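# Bring the red foam block or yellow sponge to desk

## Task

Check the counter behind the shelving for a red foam block. If one is there, move it onto the desk; if none is there, move the yellow sponge from the coffee table onto the desk. Everything else must stay on its own shelf, table or counter. The coffee table must be standing upright at the end, the robot must not topple or finish leaning, and the delivered item must rest on the desk by itself rather than being held there by the robot.

## Robot and tools

Robot: TidyBot++, a mobile base 0.54 m long, 0.50 m wide and 0.38 m tall on four driven casters. It carries a single seven-joint arm with a two-finger gripper. The shoulder sits 0.12 m ahead of the base centre and 0.68 m above the floor. Two cameras exist: base_camera and wrist_camera, the latter aimed along the hand.

Frames: the base frame has its origin on the floor below the base centre, x ahead, y to the left, z up. hand_pose is reported in this frame and marks the point between the finger pads; the hand's own z axis runs out along the fingers and the fingers close along its y axis. The odometry frame is the base frame as it was when the scene began. base_odometry comes from wheel rotation only, so slip is counted as motion and drift of a few cm and several degrees builds up. Heading is positive to the left, range -3.142 to 3.142. base_tilt is in degrees, forward and right positive.

execute_actions: arguments actions (a list holding one action or nothing) and cameras (list of base_camera, wrist_camera or all; omitted, null or ["all"] gives both, [] gives none). An empty list just reports state and images. An action may contain:
- base: exactly one key, an offset from where the base currently is, with no turning during straight moves. translate_m: metres, forward positive, -2 to 2. strafe_m: metres, left positive, -2 to 2. rotate_rad: radians, counter-clockwise from above positive, -6.3 to 6.3.
- joints: absolute targets keyed by name, radians. joint_1_rad any angle (whole arm about vertical; positive is clockwise from above, opposite to rotate_rad). joint_2_rad -2.249 to 2.249 (shoulder). joint_3_rad any angle (upper arm roll; from 3.14, positive swings a forward-bent forearm to the right). joint_4_rad -2.579 to 2.579 (elbow). joint_5_rad any angle (forearm roll; positive swings a forward-bent hand to the right). joint_6_rad -2.099 to 2.099 (wrist). joint_7_rad any angle (hand roll; hand down, positive is counter-clockwise from above, and 1.57 puts the fingers opening left/right). gripper_pos 0 (open) to 1 (closed); pad gap is roughly 85 x (1 - gripper_pos) mm. Done tolerances: ±0.039 for joints 1-4, ±0.056 for 5-7, ±0.03 for the gripper. Unbounded joints go the short way, so turn past half a revolution in steps.
- speeds: optional caps for this action only, translate_m and strafe_m 0.05 to 0.5 m/s, rotate_rad 0.1 to 1.57 rad/s (defaults are the maxima). A base move needing over 8.667 s is refused; any action ends by 15 s. Unknown keys or out-of-range numbers reject the whole call with no motion. Parts left out of an action may still be driving toward older targets.

wait: seconds from 0 to 10; commands nothing and returns the usual state and images. zoom_image: camera plus region [x0, y0, x1, y1] in pixels of that camera's newest full image, top-left origin, no larger than 504 x 504. finished_scene: scene = the current scene's number; it is final and reports success, so only call it once the item rests on the desk on its own.

Arm geometry: upper arm 0.42 m, forearm 0.31 m, hand 0.31 m to the hand point. With joint_1_rad 0, joint_3_rad 3.14 and joint_5_rad 0 (near the start) the arm moves in the base's x-z plane. Angles from vertical, forward positive: upper arm = joint_2_rad, forearm = joint_2_rad - joint_4_rad, hand = that minus joint_6_rad. Reach ahead of the shoulder is the sum of length x sin(angle); height above it is the sum of length x cos(angle). Joints move up to 1.39 rad/s (1.22 for 5-7). Folded at the start, the hand points down, sticks out up to 0.08 m past the front and the elbow is up to 1.15 m high. A downward hand reaches at most about 0.94 m high, and only close in. Closed fingertips reach about 20 mm beyond the hand point.

Result lines: base_status and joint_status tell how the last accepted action ended: done, off_target (resting short, maybe still pushing), contact_stop or time_out (target dropped, holding). A blocked base can report done while far short. joint command not followed with a cause: line means a self-collision check withheld the arm targets (gripper still acts); the robot may retry those targets until new valid ones arrive. on_its_own lists motion you did not command. joint_positions gives readings; motor_effort is percent of maximum, with the bracketed number the peak. For the gripper at 1, done means empty, off_target means something is held at the shown reading. ARM HIT flags a hard knock against base or arm. MOTOR HOT warns from 60 °C; OVER-TEMPERATURE FAULT at 75 °C makes the arm sag, with keys showing limit_stop_at_motor_heat; resend them.

Accuracy: friction and sag under load leave the hand a cm or two off, more when stretched. Correct by sending last command + (wanted - read) per joint; never command a held arm to its own readings. Images show the true hand position. Hold loads briefly to limit heating; the simulation keeps running while you reply.

Avoid: driving with the arm caught on something at 0.8 m or higher (tipping), sideways pushes on a raised hand, pushing the base into obstacles, and torque faults (joints 1-4 limit 104.5 N m, warning 56.7; joints 5-7 limit 51.3, warning 29.4), which freeze the arm for 10 s. Do not drop, slam or shove objects, and do not knock over the coffee table. Loose objects may occasionally get nudged by outside events.

Each tool is called as name(argument=value, ...), one argument or row to a line, values as JSON.

## Session

execute_actions(
  actions=[],
)

Scene clock: 0.00 s.
base_odometry: x=+0.000 y=+0.000 heading=+0.000 (m, m, rad; odometry frame)
base_tilt: forward=-0.4 right=+0.6 (deg)
base_status: not commanded
joint_positions: joint_1_rad=-0.055 joint_2_rad=-0.329 joint_3_rad=+3.141 joint_4_rad=-2.556 joint_5_rad=+0.020 joint_6_rad=-0.838 joint_7_rad=+1.609 gripper_pos=+0.000
joint_status: not commanded
motor_effort: joint_1_rad=+0 joint_2_rad=-1 joint_3_rad=+1 joint_4_rad=+14 joint_5_rad=+0 joint_6_rad=+1 joint_7_rad=+0 (%)
hand_pose: x=+0.2558 y=+0.0043 z=+0.5778 quat_wxyz=(+0.007, +0.998, +0.053, +0.038) (m; base frame)
pictures: base_camera, wrist_camera
Images, in order (width x height): base_camera 644x364, wrist_camera 644x476.

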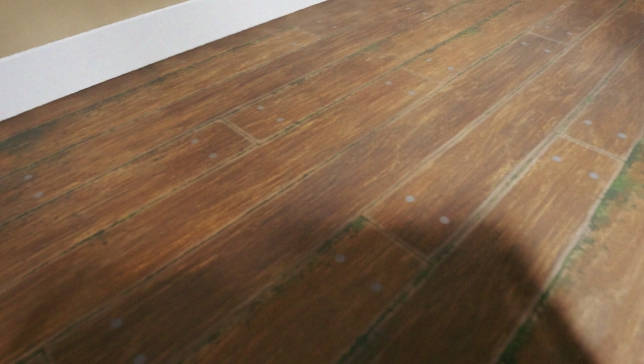

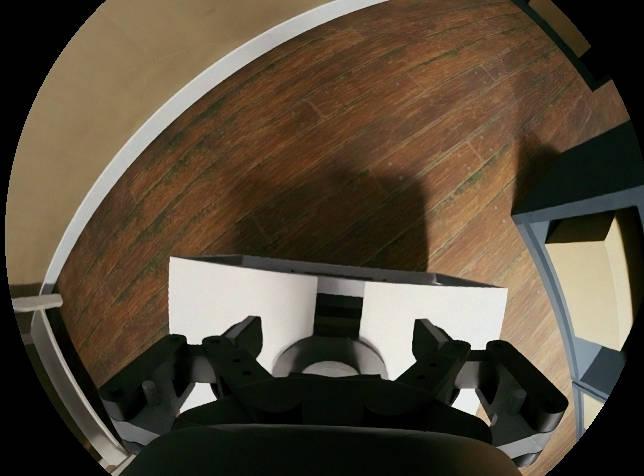

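execute_actions(
  actions=[
    {"base":{"translate_m":0.45},"joints":{"joint_1_rad":0.02,"joint_2_rad":-0.5,"joint_4_rad":-1.55,"joint_6_rad":-2.05,"joint_7_rad":1.55}},
  ],
  cameras=[],
)

execute_actions(
  actions=[
    {"base":{"rotate_rad":-0.8},"joints":{"joint_4_rad":-1.2,"joint_6_rad":-1.9}},
  ],
)

Scene clock: 4.93 s.
base_odometry: x=+0.450 y=-0.001 heading=-0.001 (m, m, rad; odometry frame)
base_tilt: forward=-0.4 right=+0.5 (deg)
base_status: done
joint_positions: joint_1_rad=+0.001 joint_2_rad=-0.491 joint_3_rad=+3.141 joint_4_rad=-1.574 joint_5_rad=+0.020 joint_6_rad=-2.031 joint_7_rad=+1.578 gripper_pos=+0.000
joint_status: all done
motor_effort: joint_1_rad=-1(0) joint_2_rad=+3(6) joint_3_rad=+1(1) joint_4_rad=+15(18) joint_5_rad=+0(1) joint_6_rad=+1(3) joint_7_rad=+1(0) (%)
hand_pose: x=+0.2068 y=-0.0042 z=+0.8891 quat_wxyz=(+0.009, +1.000, -0.002, +0.014) (m; base frame)
pictures: none
No camera images: the call's "cameras" was empty. Leave "cameras" out to get every camera's image.

Scene clock: 6.63 s.
base_odometry: x=+0.450 y=-0.001 heading=-0.800 (m, m, rad; odometry frame)
base_tilt: forward=-0.4 right=+0.5 (deg)
base_status: done
joint_positions: joint_1_rad=+0.003 joint_2_rad=-0.491 joint_3_rad=+3.141 joint_4_rad=-1.223 joint_5_rad=+0.020 joint_6_rad=-1.920 joint_7_rad=+1.578 gripper_pos=+0.000
joint_status: all done
motor_effort: joint_1_rad=+0(0) joint_2_rad=+4(4) joint_3_rad=+1(2) joint_4_rad=+14(15) joint_5_rad=-1(0) joint_6_rad=+5(5) joint_7_rad=+1(0) (%)
hand_pose: x=+0.2771 y=-0.0048 z=+1.0121 quat_wxyz=(+0.009, +0.970, -0.003, +0.243) (m; base frame)
pictures: base_camera, wrist_camera
Images, in order (width x height): base_camera 644x364, wrist_camera 644x476.

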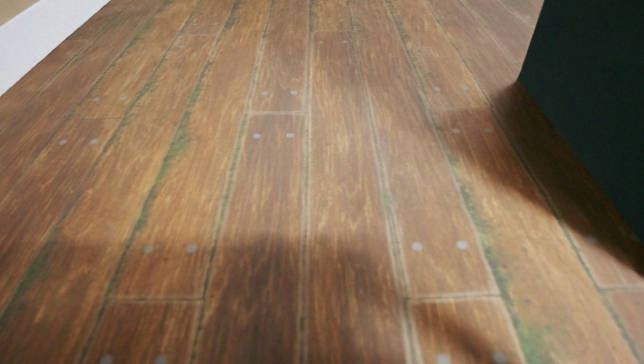

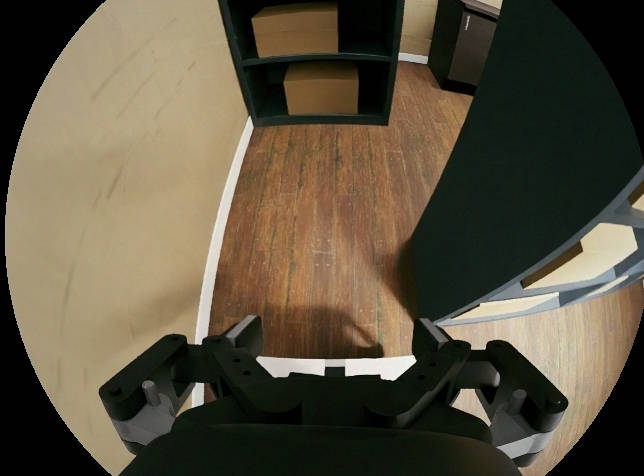

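execute_actions(
  actions=[
    {"base":{"translate_m":1.27}},
  ],
)

Scene clock: 11.87 s.
base_odometry: x=+1.334 y=-0.913 heading=-0.801 (m, m, rad; odometry frame)
base_tilt: forward=-0.4 right=+0.6 (deg)
base_status: done
joint_positions: joint_1_rad=+0.003 joint_2_rad=-0.496 joint_3_rad=+3.141 joint_4_rad=-1.223 joint_5_rad=+0.020 joint_6_rad=-1.919 joint_7_rad=+1.578 gripper_pos=+0.000
joint_status: not commanded
motor_effort: joint_1_rad=+0(0) joint_2_rad=+4(7) joint_3_rad=+0(1) joint_4_rad=+14(15) joint_5_rad=-1(0) joint_6_rad=+5(6) joint_7_rad=+0(0) (%)
hand_pose: x=+0.2757 y=-0.0048 z=+1.0132 quat_wxyz=(+0.009, +0.969, -0.003, +0.246) (m; base frame)
pictures: base_camera, wrist_camera
Images, in order (width x height): base_camera 644x364, wrist_camera 644x476.

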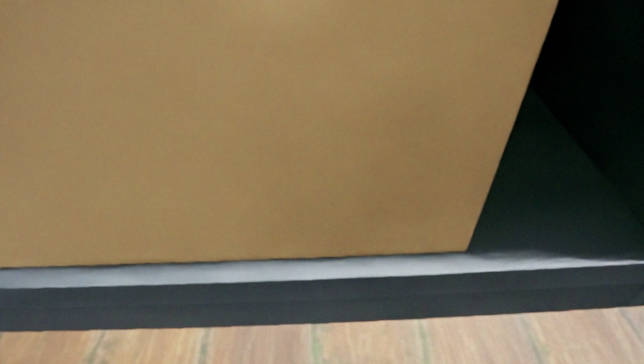

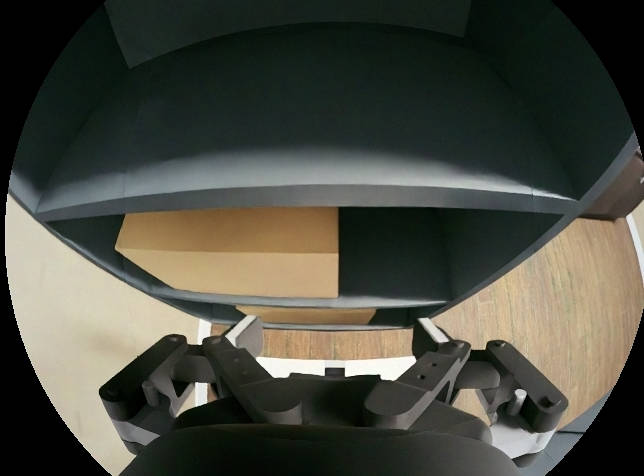

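execute_actions(
  actions=[
    {"base":{"strafe_m":-0.5},"joints":{"joint_1_rad":1.1,"joint_4_rad":-1.0,"joint_6_rad":-1.7}},
  ],
  cameras=["wrist_camera"],
)

Scene clock: 17.20 s.
base_odometry: x=+0.976 y=-1.261 heading=-0.800 (m, m, rad; odometry frame)
base_tilt: forward=-0.4 right=+0.5 (deg)
base_status: done
joint_positions: joint_1_rad=+1.083 joint_2_rad=-0.496 joint_3_rad=+3.143 joint_4_rad=-1.027 joint_5_rad=+0.020 joint_6_rad=-1.720 joint_7_rad=+1.578 gripper_pos=+0.000
joint_status: all done
motor_effort: joint_1_rad=+0(1) joint_2_rad=+5(7) joint_3_rad=+0(2) joint_4_rad=+13(14) joint_5_rad=+0(0) joint_6_rad=+8(8) joint_7_rad=+0(0) (%)
hand_pose: x=+0.2087 y=-0.1799 z=+1.1272 quat_wxyz=(+0.230, +0.772, -0.468, +0.364) (m; base frame)
pictures: wrist_camera
Images, in order (width x height): wrist_camera 644x476.

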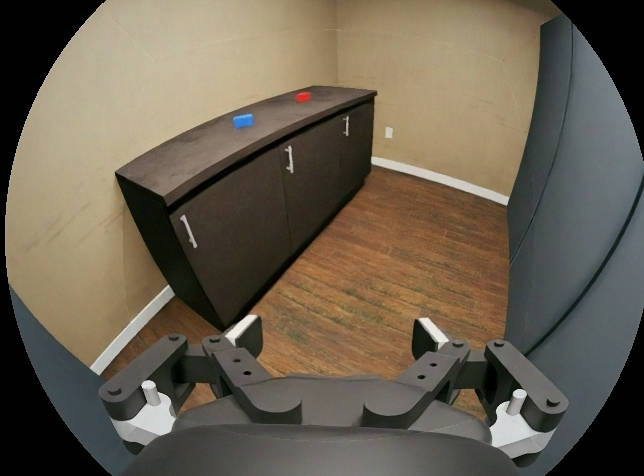

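execute_actions(
  actions=[
    {"base":{"strafe_m":-1.4},"joints":{"joint_1_rad":-0.015}},
  ],
)

Scene clock: 22.53 s.
base_odometry: x=-0.028 y=-2.238 heading=-0.799 (m, m, rad; odometry frame)
base_tilt: forward=-0.4 right=+0.5 (deg)
base_status: done
joint_positions: joint_1_rad=+0.001 joint_2_rad=-0.504 joint_3_rad=+3.143 joint_4_rad=-1.023 joint_5_rad=+0.020 joint_6_rad=-1.720 joint_7_rad=+1.578 gripper_pos=+0.000
joint_status: all done
motor_effort: joint_1_rad=-1(1) joint_2_rad=+5(8) joint_3_rad=+0(2) joint_4_rad=+13(14) joint_5_rad=+0(0) joint_6_rad=+8(8) joint_7_rad=+0(0) (%)
hand_pose: x=+0.3163 y=-0.0053 z=+1.1302 quat_wxyz=(+0.010, +0.900, -0.003, +0.436) (m; base frame)
pictures: base_camera, wrist_camera
Images, in order (width x height): base_camera 644x364, wrist_camera 644x476.

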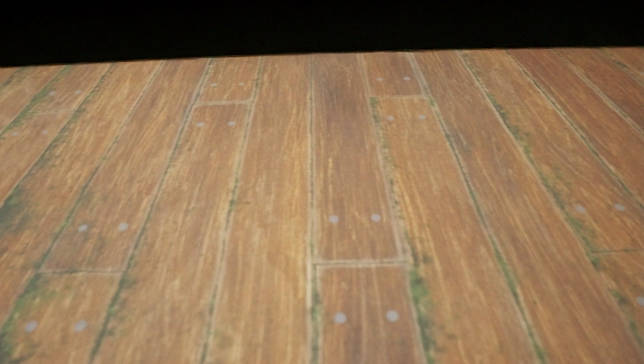

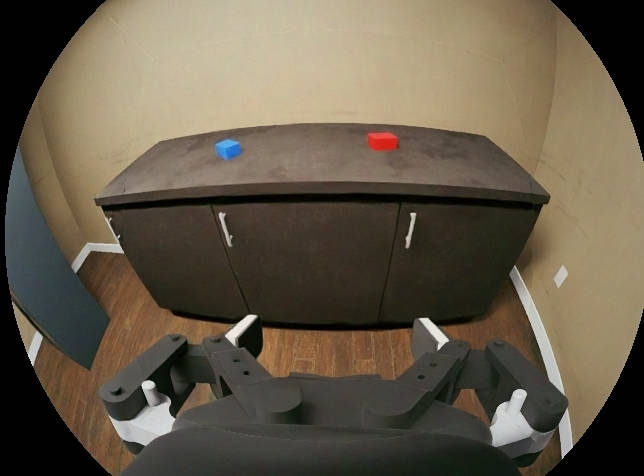

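execute_actions(
  actions=[
    {"base":{"translate_m":0.5},"joints":{"joint_2_rad":-0.2,"joint_4_rad":-0.7,"joint_6_rad":-2.0}},
  ],
)

Scene clock: 31.10 s.
base_odometry: x=+0.321 y=-2.597 heading=-0.800 (m, m, rad; odometry frame)
base_tilt: forward=-0.4 right=+0.6 (deg)
base_status: done
joint_positions: joint_1_rad=+0.001 joint_2_rad=-0.194 joint_3_rad=+3.143 joint_4_rad=-0.726 joint_5_rad=+0.020 joint_6_rad=-1.980 joint_7_rad=+1.578 gripper_pos=+0.000
joint_status: all done
motor_effort: joint_1_rad=+0(0) joint_2_rad=-5(11) joint_3_rad=+1(1) joint_4_rad=+12(14) joint_5_rad=-1(0) joint_6_rad=+6(8) joint_7_rad=+0(0) (%)
hand_pose: x=+0.3809 y=-0.0049 z=+1.1139 quat_wxyz=(+0.009, +0.951, -0.004, +0.310) (m; base frame)
pictures: base_camera, wrist_camera
Images, in order (width x height): base_camera 644x364, wrist_camera 644x476.

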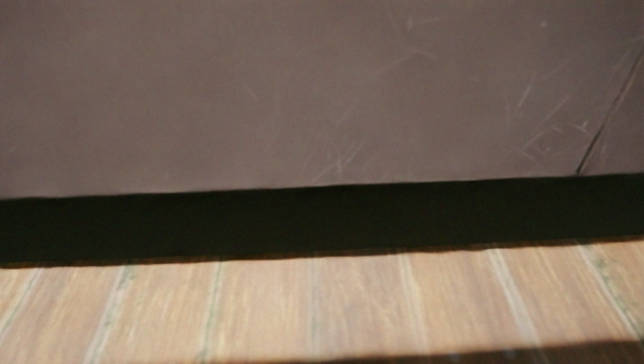

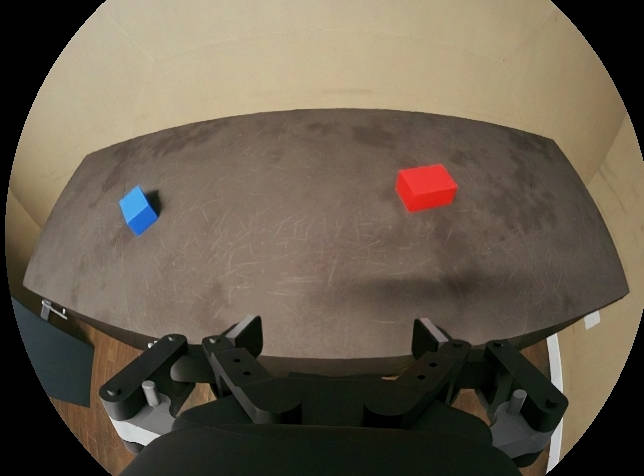

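execute_actions(
  actions=[
    {"base":{"translate_m":0.07},"joints":{"joint_1_rad":-0.183,"joint_2_rad":0.15,"joint_4_rad":-0.672,"joint_5_rad":1.0,"joint_6_rad":-1.74,"joint_7_rad":0.395}},
  ],
  cameras=[],
)

execute_actions(
  actions=[
    {"joints":{"joint_2_rad":0.422}},
  ],
)

Scene clock: 42.70 s.
base_odometry: x=+0.370 y=-2.647 heading=-0.800 (m, m, rad; odometry frame)
base_tilt: forward=-0.4 right=+0.5 (deg)
base_status: done
joint_positions: joint_1_rad=-0.165 joint_2_rad=+0.150 joint_3_rad=+3.143 joint_4_rad=-0.699 joint_5_rad=+0.972 joint_6_rad=-1.758 joint_7_rad=+0.413 gripper_pos=+0.000
joint_status: all done
motor_effort: joint_1_rad=-1(1) joint_2_rad=-21(24) joint_3_rad=+1(2) joint_4_rad=+14(15) joint_5_rad=+5(5) joint_6_rad=+6(7) joint_7_rad=+0(0) (%)
hand_pose: x=+0.5248 y=-0.1877 z=+1.1375 quat_wxyz=(+0.188, +0.652, -0.587, +0.442) (m; base frame)
pictures: none
No camera images: the call's "cameras" was empty. Leave "cameras" out to get every camera's image.

Scene clock: 44.43 s.
base_odometry: x=+0.370 y=-2.647 heading=-0.800 (m, m, rad; odometry frame)
base_tilt: forward=-0.4 right=+0.6 (deg)
base_status: not commanded
joint_positions: joint_1_rad=-0.167 joint_2_rad=+0.425 joint_3_rad=+3.143 joint_4_rad=-0.691 joint_5_rad=+0.972 joint_6_rad=-1.758 joint_7_rad=+0.413 gripper_pos=+0.000
joint_status: all done
motor_effort: joint_1_rad=-1(0) joint_2_rad=-34(41) joint_3_rad=+1(3) joint_4_rad=+16(17) joint_5_rad=+5(7) joint_6_rad=+4(6) joint_7_rad=+0(1) (%)
hand_pose: x=+0.6339 y=-0.1686 z=+1.0226 quat_wxyz=(+0.277, +0.701, -0.547, +0.366) (m; base frame)
pictures: base_camera, wrist_camera
Images, in order (width x height): base_camera 644x364, wrist_camera 644x476.

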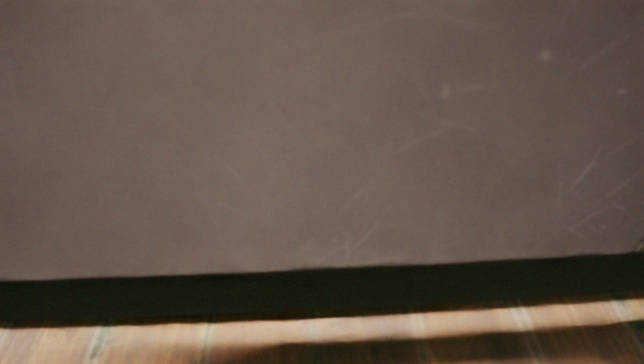

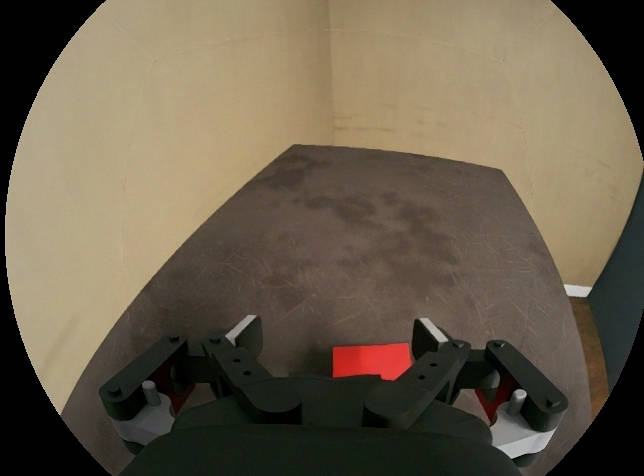

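execute_actions(
  actions=[
    {"base":{"translate_m":-0.03},"joints":{"joint_2_rad":0.366,"joint_4_rad":-0.975,"joint_6_rad":-1.626,"joint_7_rad":0.23}},
  ],
  cameras=["wrist_camera"],
)

Scene clock: 47.63 s.
base_odometry: x=+0.349 y=-2.625 heading=-0.800 (m, m, rad; odometry frame)
base_tilt: forward=-0.3 right=+0.5 (deg)
base_status: done
joint_positions: joint_1_rad=-0.167 joint_2_rad=+0.378 joint_3_rad=+3.143 joint_4_rad=-0.953 joint_5_rad=+0.972 joint_6_rad=-1.647 joint_7_rad=+0.256 gripper_pos=+0.000
joint_status: all done
motor_effort: joint_1_rad=-1(2) joint_2_rad=-34(39) joint_3_rad=+2(3) joint_4_rad=+17(17) joint_5_rad=+7(6) joint_6_rad=+3(4) joint_7_rad=+0(1) (%)
hand_pose: x=+0.6337 y=-0.1722 z=+0.9718 quat_wxyz=(+0.292, +0.700, -0.540, +0.365) (m; base frame)
pictures: wrist_camera
Images, in order (width x height): wrist_camera 644x476.

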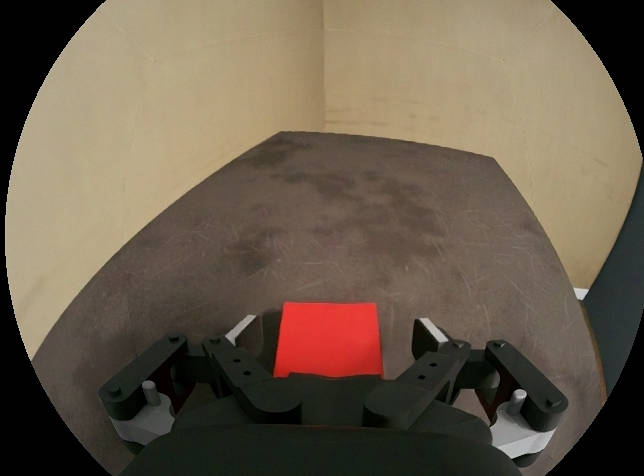

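execute_actions(
  actions=[
    {"joints":{"joint_1_rad":-0.22,"joint_4_rad":-1.075,"joint_6_rad":-1.575,"joint_7_rad":0.14}},
  ],
  cameras=["wrist_camera"],
)

Scene clock: 51.73 s.
base_odometry: x=+0.349 y=-2.625 heading=-0.800 (m, m, rad; odometry frame)
base_tilt: forward=-0.4 right=+0.5 (deg)
base_status: not commanded
joint_positions: joint_1_rad=-0.206 joint_2_rad=+0.372 joint_3_rad=+3.143 joint_4_rad=-1.054 joint_5_rad=+0.972 joint_6_rad=-1.595 joint_7_rad=+0.165 gripper_pos=+0.000
joint_status: all done
motor_effort: joint_1_rad=-1(0) joint_2_rad=-33(35) joint_3_rad=+2(2) joint_4_rad=+17(18) joint_5_rad=+7(7) joint_6_rad=+2(2) joint_7_rad=+0(1) (%)
hand_pose: x=+0.6430 y=-0.1520 z=+0.9442 quat_wxyz=(+0.284, +0.706, -0.531, +0.373) (m; base frame)
pictures: wrist_camera
Images, in order (width x height): wrist_camera 644x476.

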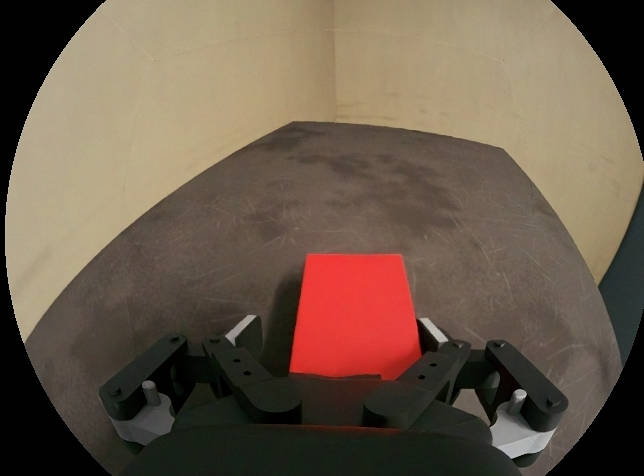

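execute_actions(
  actions=[
    {"base":{"translate_m":-0.01},"joints":{"joint_4_rad":-1.125,"joint_6_rad":-1.55,"joint_7_rad":0.10}},
  ],
  cameras=["wrist_camera"],
)

execute_actions(
  actions=[
    {"joints":{"gripper_pos":1}},
  ],
  cameras=["wrist_camera"],
)

Scene clock: 54.47 s.
base_odometry: x=+0.342 y=-2.618 heading=-0.800 (m, m, rad; odometry frame)
base_tilt: forward=-0.4 right=+0.6 (deg)
base_status: done
joint_positions: joint_1_rad=-0.207 joint_2_rad=+0.366 joint_3_rad=+3.143 joint_4_rad=-1.104 joint_5_rad=+0.972 joint_6_rad=-1.571 joint_7_rad=+0.125 gripper_pos=+0.000
joint_status: all done
motor_effort: joint_1_rad=+0(0) joint_2_rad=-32(37) joint_3_rad=+2(2) joint_4_rad=+17(18) joint_5_rad=+7(7) joint_6_rad=+2(3) joint_7_rad=+0(1) (%)
hand_pose: x=+0.6420 y=-0.1523 z=+0.9317 quat_wxyz=(+0.284, +0.705, -0.533, +0.373) (m; base frame)
pictures: wrist_camera
Images, in order (width x height): wrist_camera 644x476.

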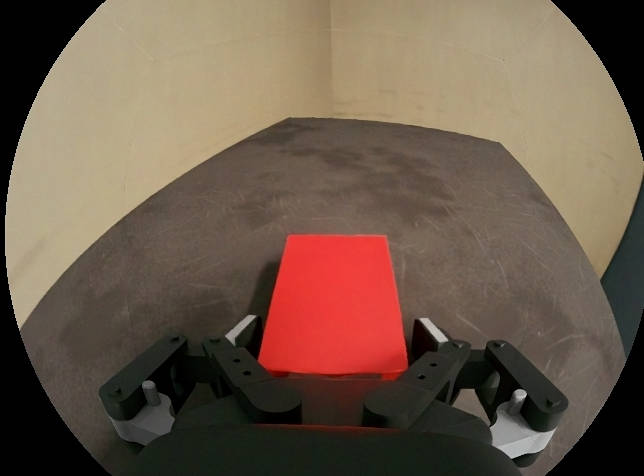

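Scene clock: 55.57 s.
base_odometry: x=+0.342 y=-2.618 heading=-0.800 (m, m, rad; odometry frame)
base_tilt: forward=-0.4 right=+0.6 (deg)
base_status: not commanded
joint_positions: joint_1_rad=-0.207 joint_2_rad=+0.364 joint_3_rad=+3.143 joint_4_rad=-1.105 joint_5_rad=+0.974 joint_6_rad=-1.570 joint_7_rad=+0.125 gripper_pos=+0.378
joint_status: gripper_pos off_target (ended at +0.378, target +1.000)
motor_effort: joint_1_rad=+0(1) joint_2_rad=-33(35) joint_3_rad=+2(2) joint_4_rad=+17(17) joint_5_rad=+7(7) joint_6_rad=+2(2) joint_7_rad=+0(0) (%)
hand_pose: x=+0.6420 y=-0.1526 z=+0.9327 quat_wxyz=(+0.284, +0.704, -0.532, +0.375) (m; base frame)
pictures: wrist_camera
Images, in order (width x height): wrist_camera 644x476.

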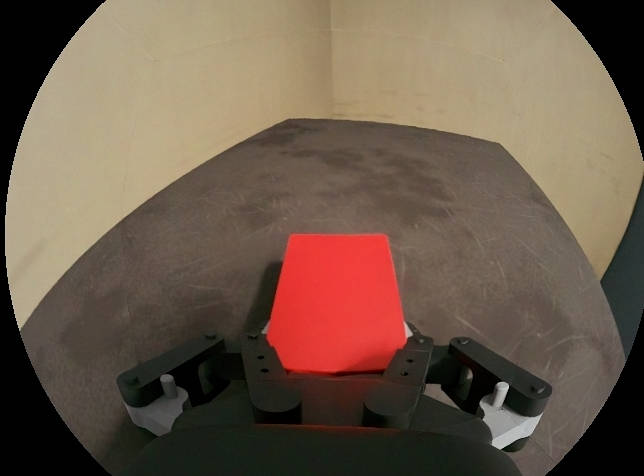

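execute_actions(
  actions=[
    {"joints":{"joint_2_rad":0.0}},
  ],
  cameras=[],
)

execute_actions(
  actions=[
    {"base":{"translate_m":-0.56},"joints":{"joint_1_rad":-1.57,"joint_2_rad":-0.6,"joint_4_rad":-1.1,"joint_5_rad":-0.02,"joint_6_rad":-2.0,"joint_7_rad":1.59}},
  ],
)

Scene clock: 59.63 s.
base_odometry: x=+0.342 y=-2.618 heading=-0.800 (m, m, rad; odometry frame)
base_tilt: forward=-0.4 right=+0.6 (deg)
base_status: not commanded
joint_positions: joint_1_rad=-0.207 joint_2_rad=-0.003 joint_3_rad=+3.143 joint_4_rad=-1.107 joint_5_rad=+0.974 joint_6_rad=-1.569 joint_7_rad=+0.125 gripper_pos=+0.378
joint_status: all done
motor_effort: joint_1_rad=-1(1) joint_2_rad=-18(36) joint_3_rad=+0(2) joint_4_rad=+17(18) joint_5_rad=+6(8) joint_6_rad=+5(5) joint_7_rad=+0(0) (%)
hand_pose: x=+0.5225 y=-0.1777 z=+1.0881 quat_wxyz=(+0.158, +0.637, -0.587, +0.474) (m; base frame)
pictures: none
No camera images: the call's "cameras" was empty. Leave "cameras" out to get every camera's image.

Scene clock: 62.23 s.
base_odometry: x=-0.049 y=-2.216 heading=-0.800 (m, m, rad; odometry frame)
base_tilt: forward=-0.4 right=+0.6 (deg)
base_status: done
joint_positions: joint_1_rad=-1.552 joint_2_rad=-0.593 joint_3_rad=+3.137 joint_4_rad=-1.107 joint_5_rad=+0.011 joint_6_rad=-1.982 joint_7_rad=+1.565 gripper_pos=+0.378
joint_status: all done
motor_effort: joint_1_rad=+0(2) joint_2_rad=+10(22) joint_3_rad=+1(2) joint_4_rad=+12(17) joint_5_rad=-1(7) joint_6_rad=+7(7) joint_7_rad=+0(1) (%)
hand_pose: x=+0.1215 y=+0.1068 z=+1.0560 quat_wxyz=(-0.220, +0.680, +0.661, +0.229) (m; base frame)
pictures: base_camera, wrist_camera
Images, in order (width x height): base_camera 644x364, wrist_camera 644x476.

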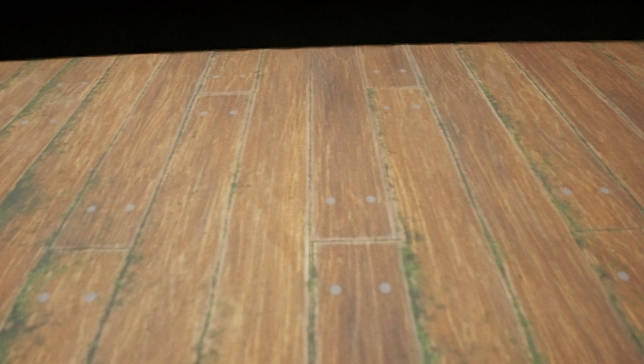

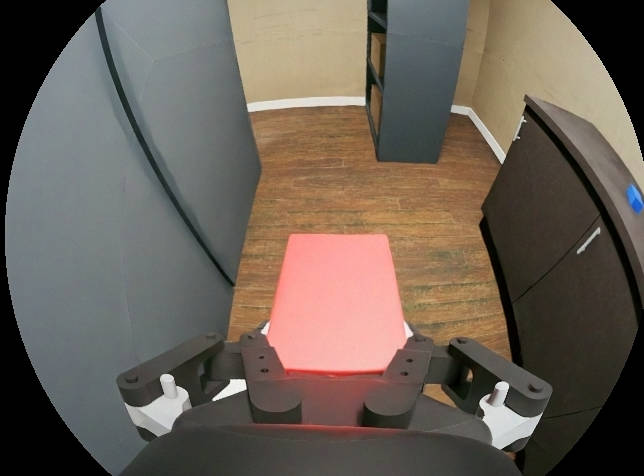

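execute_actions(
  actions=[
    {"base":{"strafe_m":1.99},"joints":{"joint_1_rad":-3.16,"joint_2_rad":-0.3,"joint_4_rad":-0.7,"joint_6_rad":-1.9}},
  ],
)

Scene clock: 70.20 s.
base_odometry: x=+1.378 y=-0.829 heading=-0.800 (m, m, rad; odometry frame)
base_tilt: forward=-0.4 right=+0.6 (deg)
base_status: done
joint_positions: joint_1_rad=-3.143 joint_2_rad=-0.310 joint_3_rad=+3.138 joint_4_rad=-0.729 joint_5_rad=+0.011 joint_6_rad=-1.923 joint_7_rad=+1.565 gripper_pos=+0.378
joint_status: all done
motor_effort: joint_1_rad=-1(0) joint_2_rad=+0(12) joint_3_rad=+0(2) joint_4_rad=+11(13) joint_5_rad=-1(2) joint_6_rad=+7(7) joint_7_rad=+0(0) (%)
hand_pose: x=-0.1037 y=+0.0001 z=+1.1529 quat_wxyz=(-0.390, +0.003, +0.921, +0.002) (m; base frame)
pictures: base_camera, wrist_camera
Images, in order (width x height): base_camera 644x364, wrist_camera 644x476.

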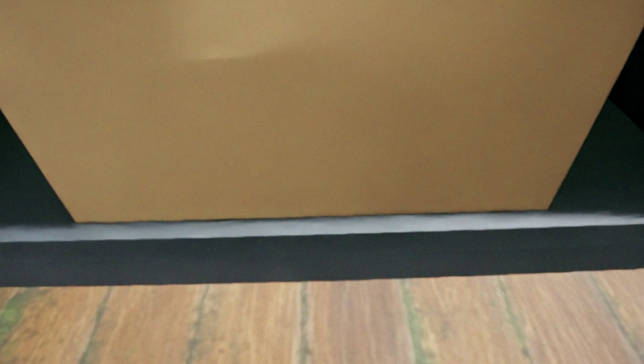

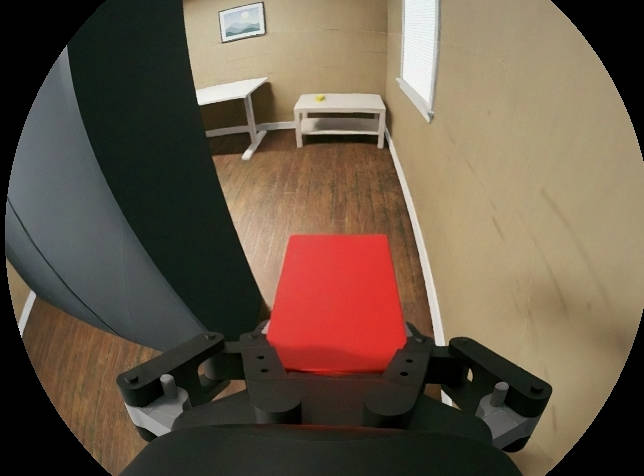

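execute_actions(
  actions=[
    {"base":{"translate_m":-2.0},"joints":{"joint_1_rad":-3.9}},
  ],
  cameras=["wrist_camera"],
)

Scene clock: 77.43 s.
base_odometry: x=-0.015 y=+0.606 heading=-0.800 (m, m, rad; odometry frame)
base_tilt: forward=-0.4 right=+0.6 (deg)
base_status: done
joint_positions: joint_1_rad=-3.883 joint_2_rad=-0.298 joint_3_rad=+3.138 joint_4_rad=-0.724 joint_5_rad=+0.011 joint_6_rad=-1.921 joint_7_rad=+1.565 gripper_pos=+0.378
joint_status: all done
motor_effort: joint_1_rad=-1(0) joint_2_rad=-1(6) joint_3_rad=+1(2) joint_4_rad=+11(12) joint_5_rad=+0(0) joint_6_rad=+8(8) joint_7_rad=+1(0) (%)
hand_pose: x=-0.0498 y=-0.1542 z=+1.1522 quat_wxyz=(-0.362, -0.330, +0.861, -0.138) (m; base frame)
pictures: wrist_camera
Images, in order (width x height): wrist_camera 644x476.

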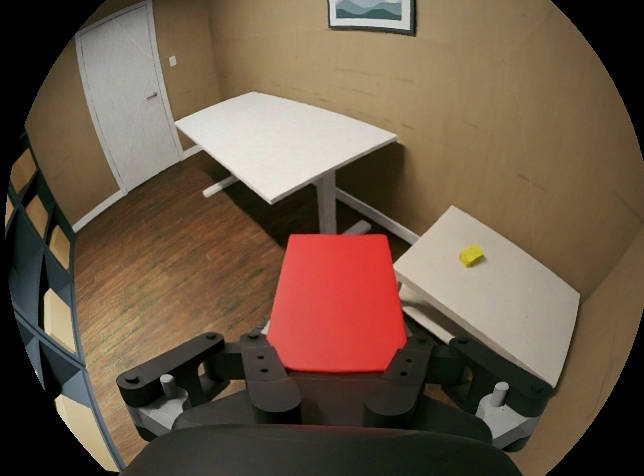

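execute_actions(
  actions=[
    {"base":{"strafe_m":-0.7},"joints":{"joint_1_rad":-3.5,"joint_2_rad":0.40,"joint_4_rad":-1.33,"joint_6_rad":-0.42}},
  ],
  cameras=["wrist_camera"],
)

Scene clock: 85.07 s.
base_odometry: x=-0.518 y=+0.119 heading=-0.801 (m, m, rad; odometry frame)
base_tilt: forward=-0.5 right=+0.6 (deg)
base_status: done
joint_positions: joint_1_rad=-3.514 joint_2_rad=+0.409 joint_3_rad=+3.138 joint_4_rad=-1.316 joint_5_rad=+0.011 joint_6_rad=-0.441 joint_7_rad=+1.565 gripper_pos=+0.378
joint_status: all done
motor_effort: joint_1_rad=+0(1) joint_2_rad=-39(46) joint_3_rad=+0(1) joint_4_rad=+22(23) joint_5_rad=-1(2) joint_6_rad=+9(9) joint_7_rad=+0(0) (%)
hand_pose: x=-0.5653 y=-0.2701 z=+0.8449 quat_wxyz=(-0.461, -0.166, +0.868, -0.085) (m; base frame)
pictures: wrist_camera
Images, in order (width x height): wrist_camera 644x476.

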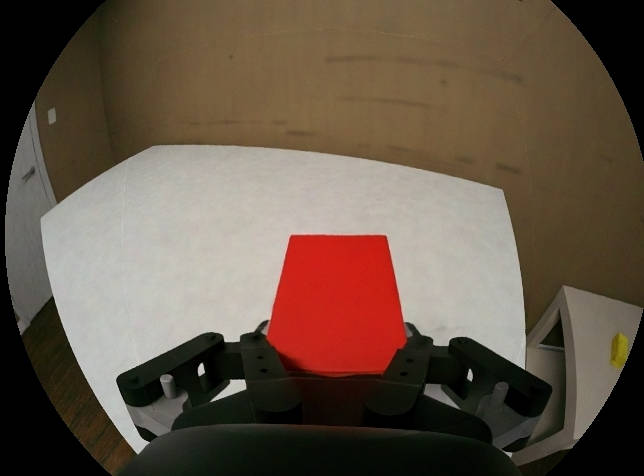

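execute_actions(
  actions=[
    {"joints":{"joint_4_rad":-1.55,"joint_6_rad":-0.195}},
  ],
  cameras=["wrist_camera"],
)

Scene clock: 87.67 s.
base_odometry: x=-0.518 y=+0.119 heading=-0.801 (m, m, rad; odometry frame)
base_tilt: forward=-0.4 right=+0.6 (deg)
base_status: not commanded
joint_positions: joint_1_rad=-3.514 joint_2_rad=+0.408 joint_3_rad=+3.138 joint_4_rad=-1.532 joint_5_rad=+0.011 joint_6_rad=-0.218 joint_7_rad=+1.565 gripper_pos=+0.378
joint_status: all done
motor_effort: joint_1_rad=+0(0) joint_2_rad=-38(42) joint_3_rad=+0(0) joint_4_rad=+21(22) joint_5_rad=-1(0) joint_6_rad=+9(8) joint_7_rad=+0(0) (%)
hand_pose: x=-0.5497 y=-0.2648 z=+0.7824 quat_wxyz=(-0.464, -0.166, +0.866, -0.087) (m; base frame)
pictures: wrist_camera
Images, in order (width x height): wrist_camera 644x476.

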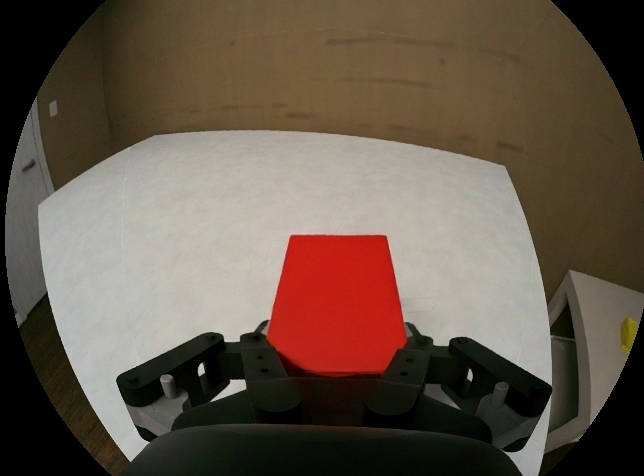

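execute_actions(
  actions=[
    {"joints":{"joint_4_rad":-1.665,"joint_6_rad":-0.085}},
  ],
  cameras=["wrist_camera"],
)

Scene clock: 90.80 s.
base_odometry: x=-0.518 y=+0.119 heading=-0.801 (m, m, rad; odometry frame)
base_tilt: forward=-0.4 right=+0.6 (deg)
base_status: not commanded
joint_positions: joint_1_rad=-3.514 joint_2_rad=+0.407 joint_3_rad=+3.138 joint_4_rad=-1.649 joint_5_rad=+0.011 joint_6_rad=-0.109 joint_7_rad=+1.565 gripper_pos=+0.378
joint_status: all done
motor_effort: joint_1_rad=+0(0) joint_2_rad=-39(40) joint_3_rad=+0(0) joint_4_rad=+20(21) joint_5_rad=+0(1) joint_6_rad=+9(9) joint_7_rad=+0(0) (%)
hand_pose: x=-0.5342 y=-0.2592 z=+0.7474 quat_wxyz=(-0.461, -0.167, +0.867, -0.087) (m; base frame)
pictures: wrist_camera
Images, in order (width x height): wrist_camera 644x476.

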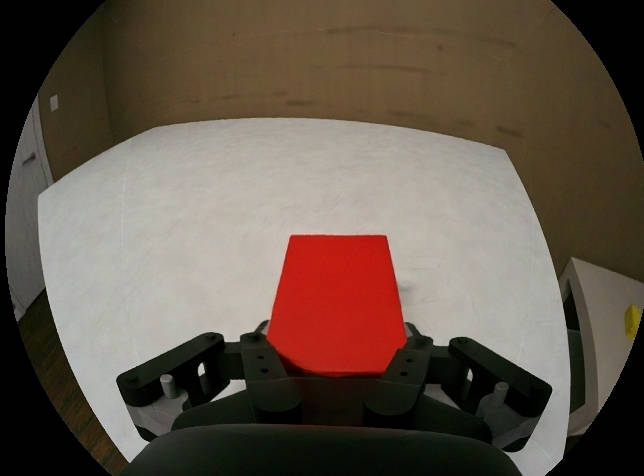

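No clear contact yet; lowering a little more.

execute_actions(
  actions=[
    {"joints":{"joint_4_rad":-1.72,"joint_6_rad":-0.03}},
  ],
  cameras=["wrist_camera"],
)

Scene clock: 92.63 s.
base_odometry: x=-0.518 y=+0.119 heading=-0.801 (m, m, rad; odometry frame)
base_tilt: forward=-0.4 right=+0.6 (deg)
base_status: not commanded
joint_positions: joint_1_rad=-3.514 joint_2_rad=+0.404 joint_3_rad=+3.138 joint_4_rad=-1.692 joint_5_rad=+0.011 joint_6_rad=-0.045 joint_7_rad=+1.565 gripper_pos=+0.378
joint_status: all done
motor_effort: joint_1_rad=+0(0) joint_2_rad=-37(38) joint_3_rad=+0(0) joint_4_rad=+19(20) joint_5_rad=-1(0) joint_6_rad=+8(9) joint_7_rad=+0(0) (%)
hand_pose: x=-0.5312 y=-0.2582 z=+0.7432 quat_wxyz=(-0.472, -0.166, +0.861, -0.089) (m; base frame)
pictures: wrist_camera
Images, in order (width x height): wrist_camera 644x476.

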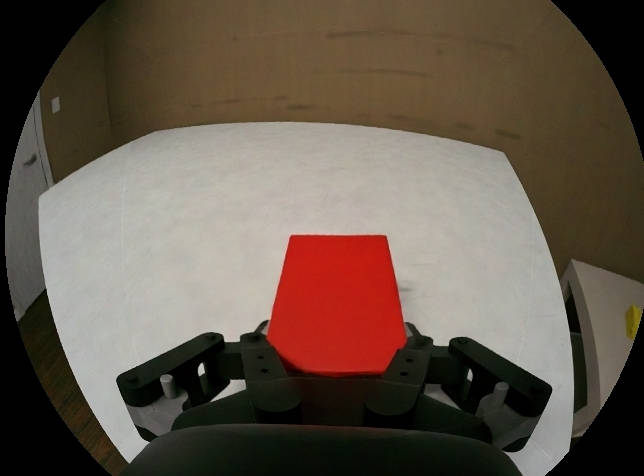

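execute_actions(
  actions=[
    {"joints":{"gripper_pos":0}},
  ],
  cameras=[],
)

execute_actions(
  actions=[
    {"joints":{"joint_2_rad":0.15,"joint_6_rad":-0.4}},
  ],
  cameras=["wrist_camera"],
)

Scene clock: 95.50 s.
base_odometry: x=-0.518 y=+0.119 heading=-0.801 (m, m, rad; odometry frame)
base_tilt: forward=-0.4 right=+0.5 (deg)
base_status: not commanded
joint_positions: joint_1_rad=-3.514 joint_2_rad=+0.404 joint_3_rad=+3.138 joint_4_rad=-1.693 joint_5_rad=+0.011 joint_6_rad=-0.044 joint_7_rad=+1.565 gripper_pos=+0.000
joint_status: all done
motor_effort: joint_1_rad=-1(0) joint_2_rad=-37(38) joint_3_rad=+0(0) joint_4_rad=+19(20) joint_5_rad=-1(0) joint_6_rad=+9(9) joint_7_rad=+0(0) (%)
hand_pose: x=-0.5307 y=-0.2580 z=+0.7423 quat_wxyz=(-0.471, -0.166, +0.862, -0.089) (m; base frame)
pictures: none
No camera images: the call's "cameras" was empty. Leave "cameras" out to get every camera's image.

Scene clock: 97.00 s.
base_odometry: x=-0.518 y=+0.119 heading=-0.801 (m, m, rad; odometry frame)
base_tilt: forward=-0.4 right=+0.6 (deg)
base_status: not commanded
joint_positions: joint_1_rad=-3.514 joint_2_rad=+0.146 joint_3_rad=+3.138 joint_4_rad=-1.695 joint_5_rad=+0.011 joint_6_rad=-0.381 joint_7_rad=+1.565 gripper_pos=+0.000
joint_status: all done
motor_effort: joint_1_rad=-1(0) joint_2_rad=-29(40) joint_3_rad=+0(0) joint_4_rad=+20(21) joint_5_rad=-1(0) joint_6_rad=+8(9) joint_7_rad=+0(0) (%)
hand_pose: x=-0.4497 y=-0.2251 z=+0.8256 quat_wxyz=(-0.437, -0.169, +0.880, -0.081) (m; base frame)
pictures: wrist_camera
Images, in order (width x height): wrist_camera 644x476.

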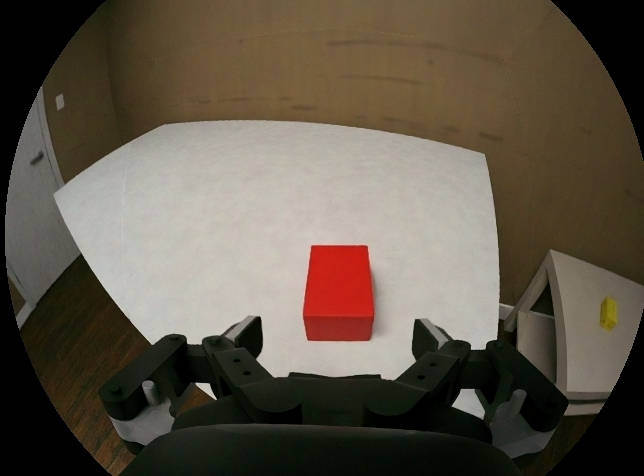

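finished_scene(
  scene=2,
)

The scene is finished: the task was done.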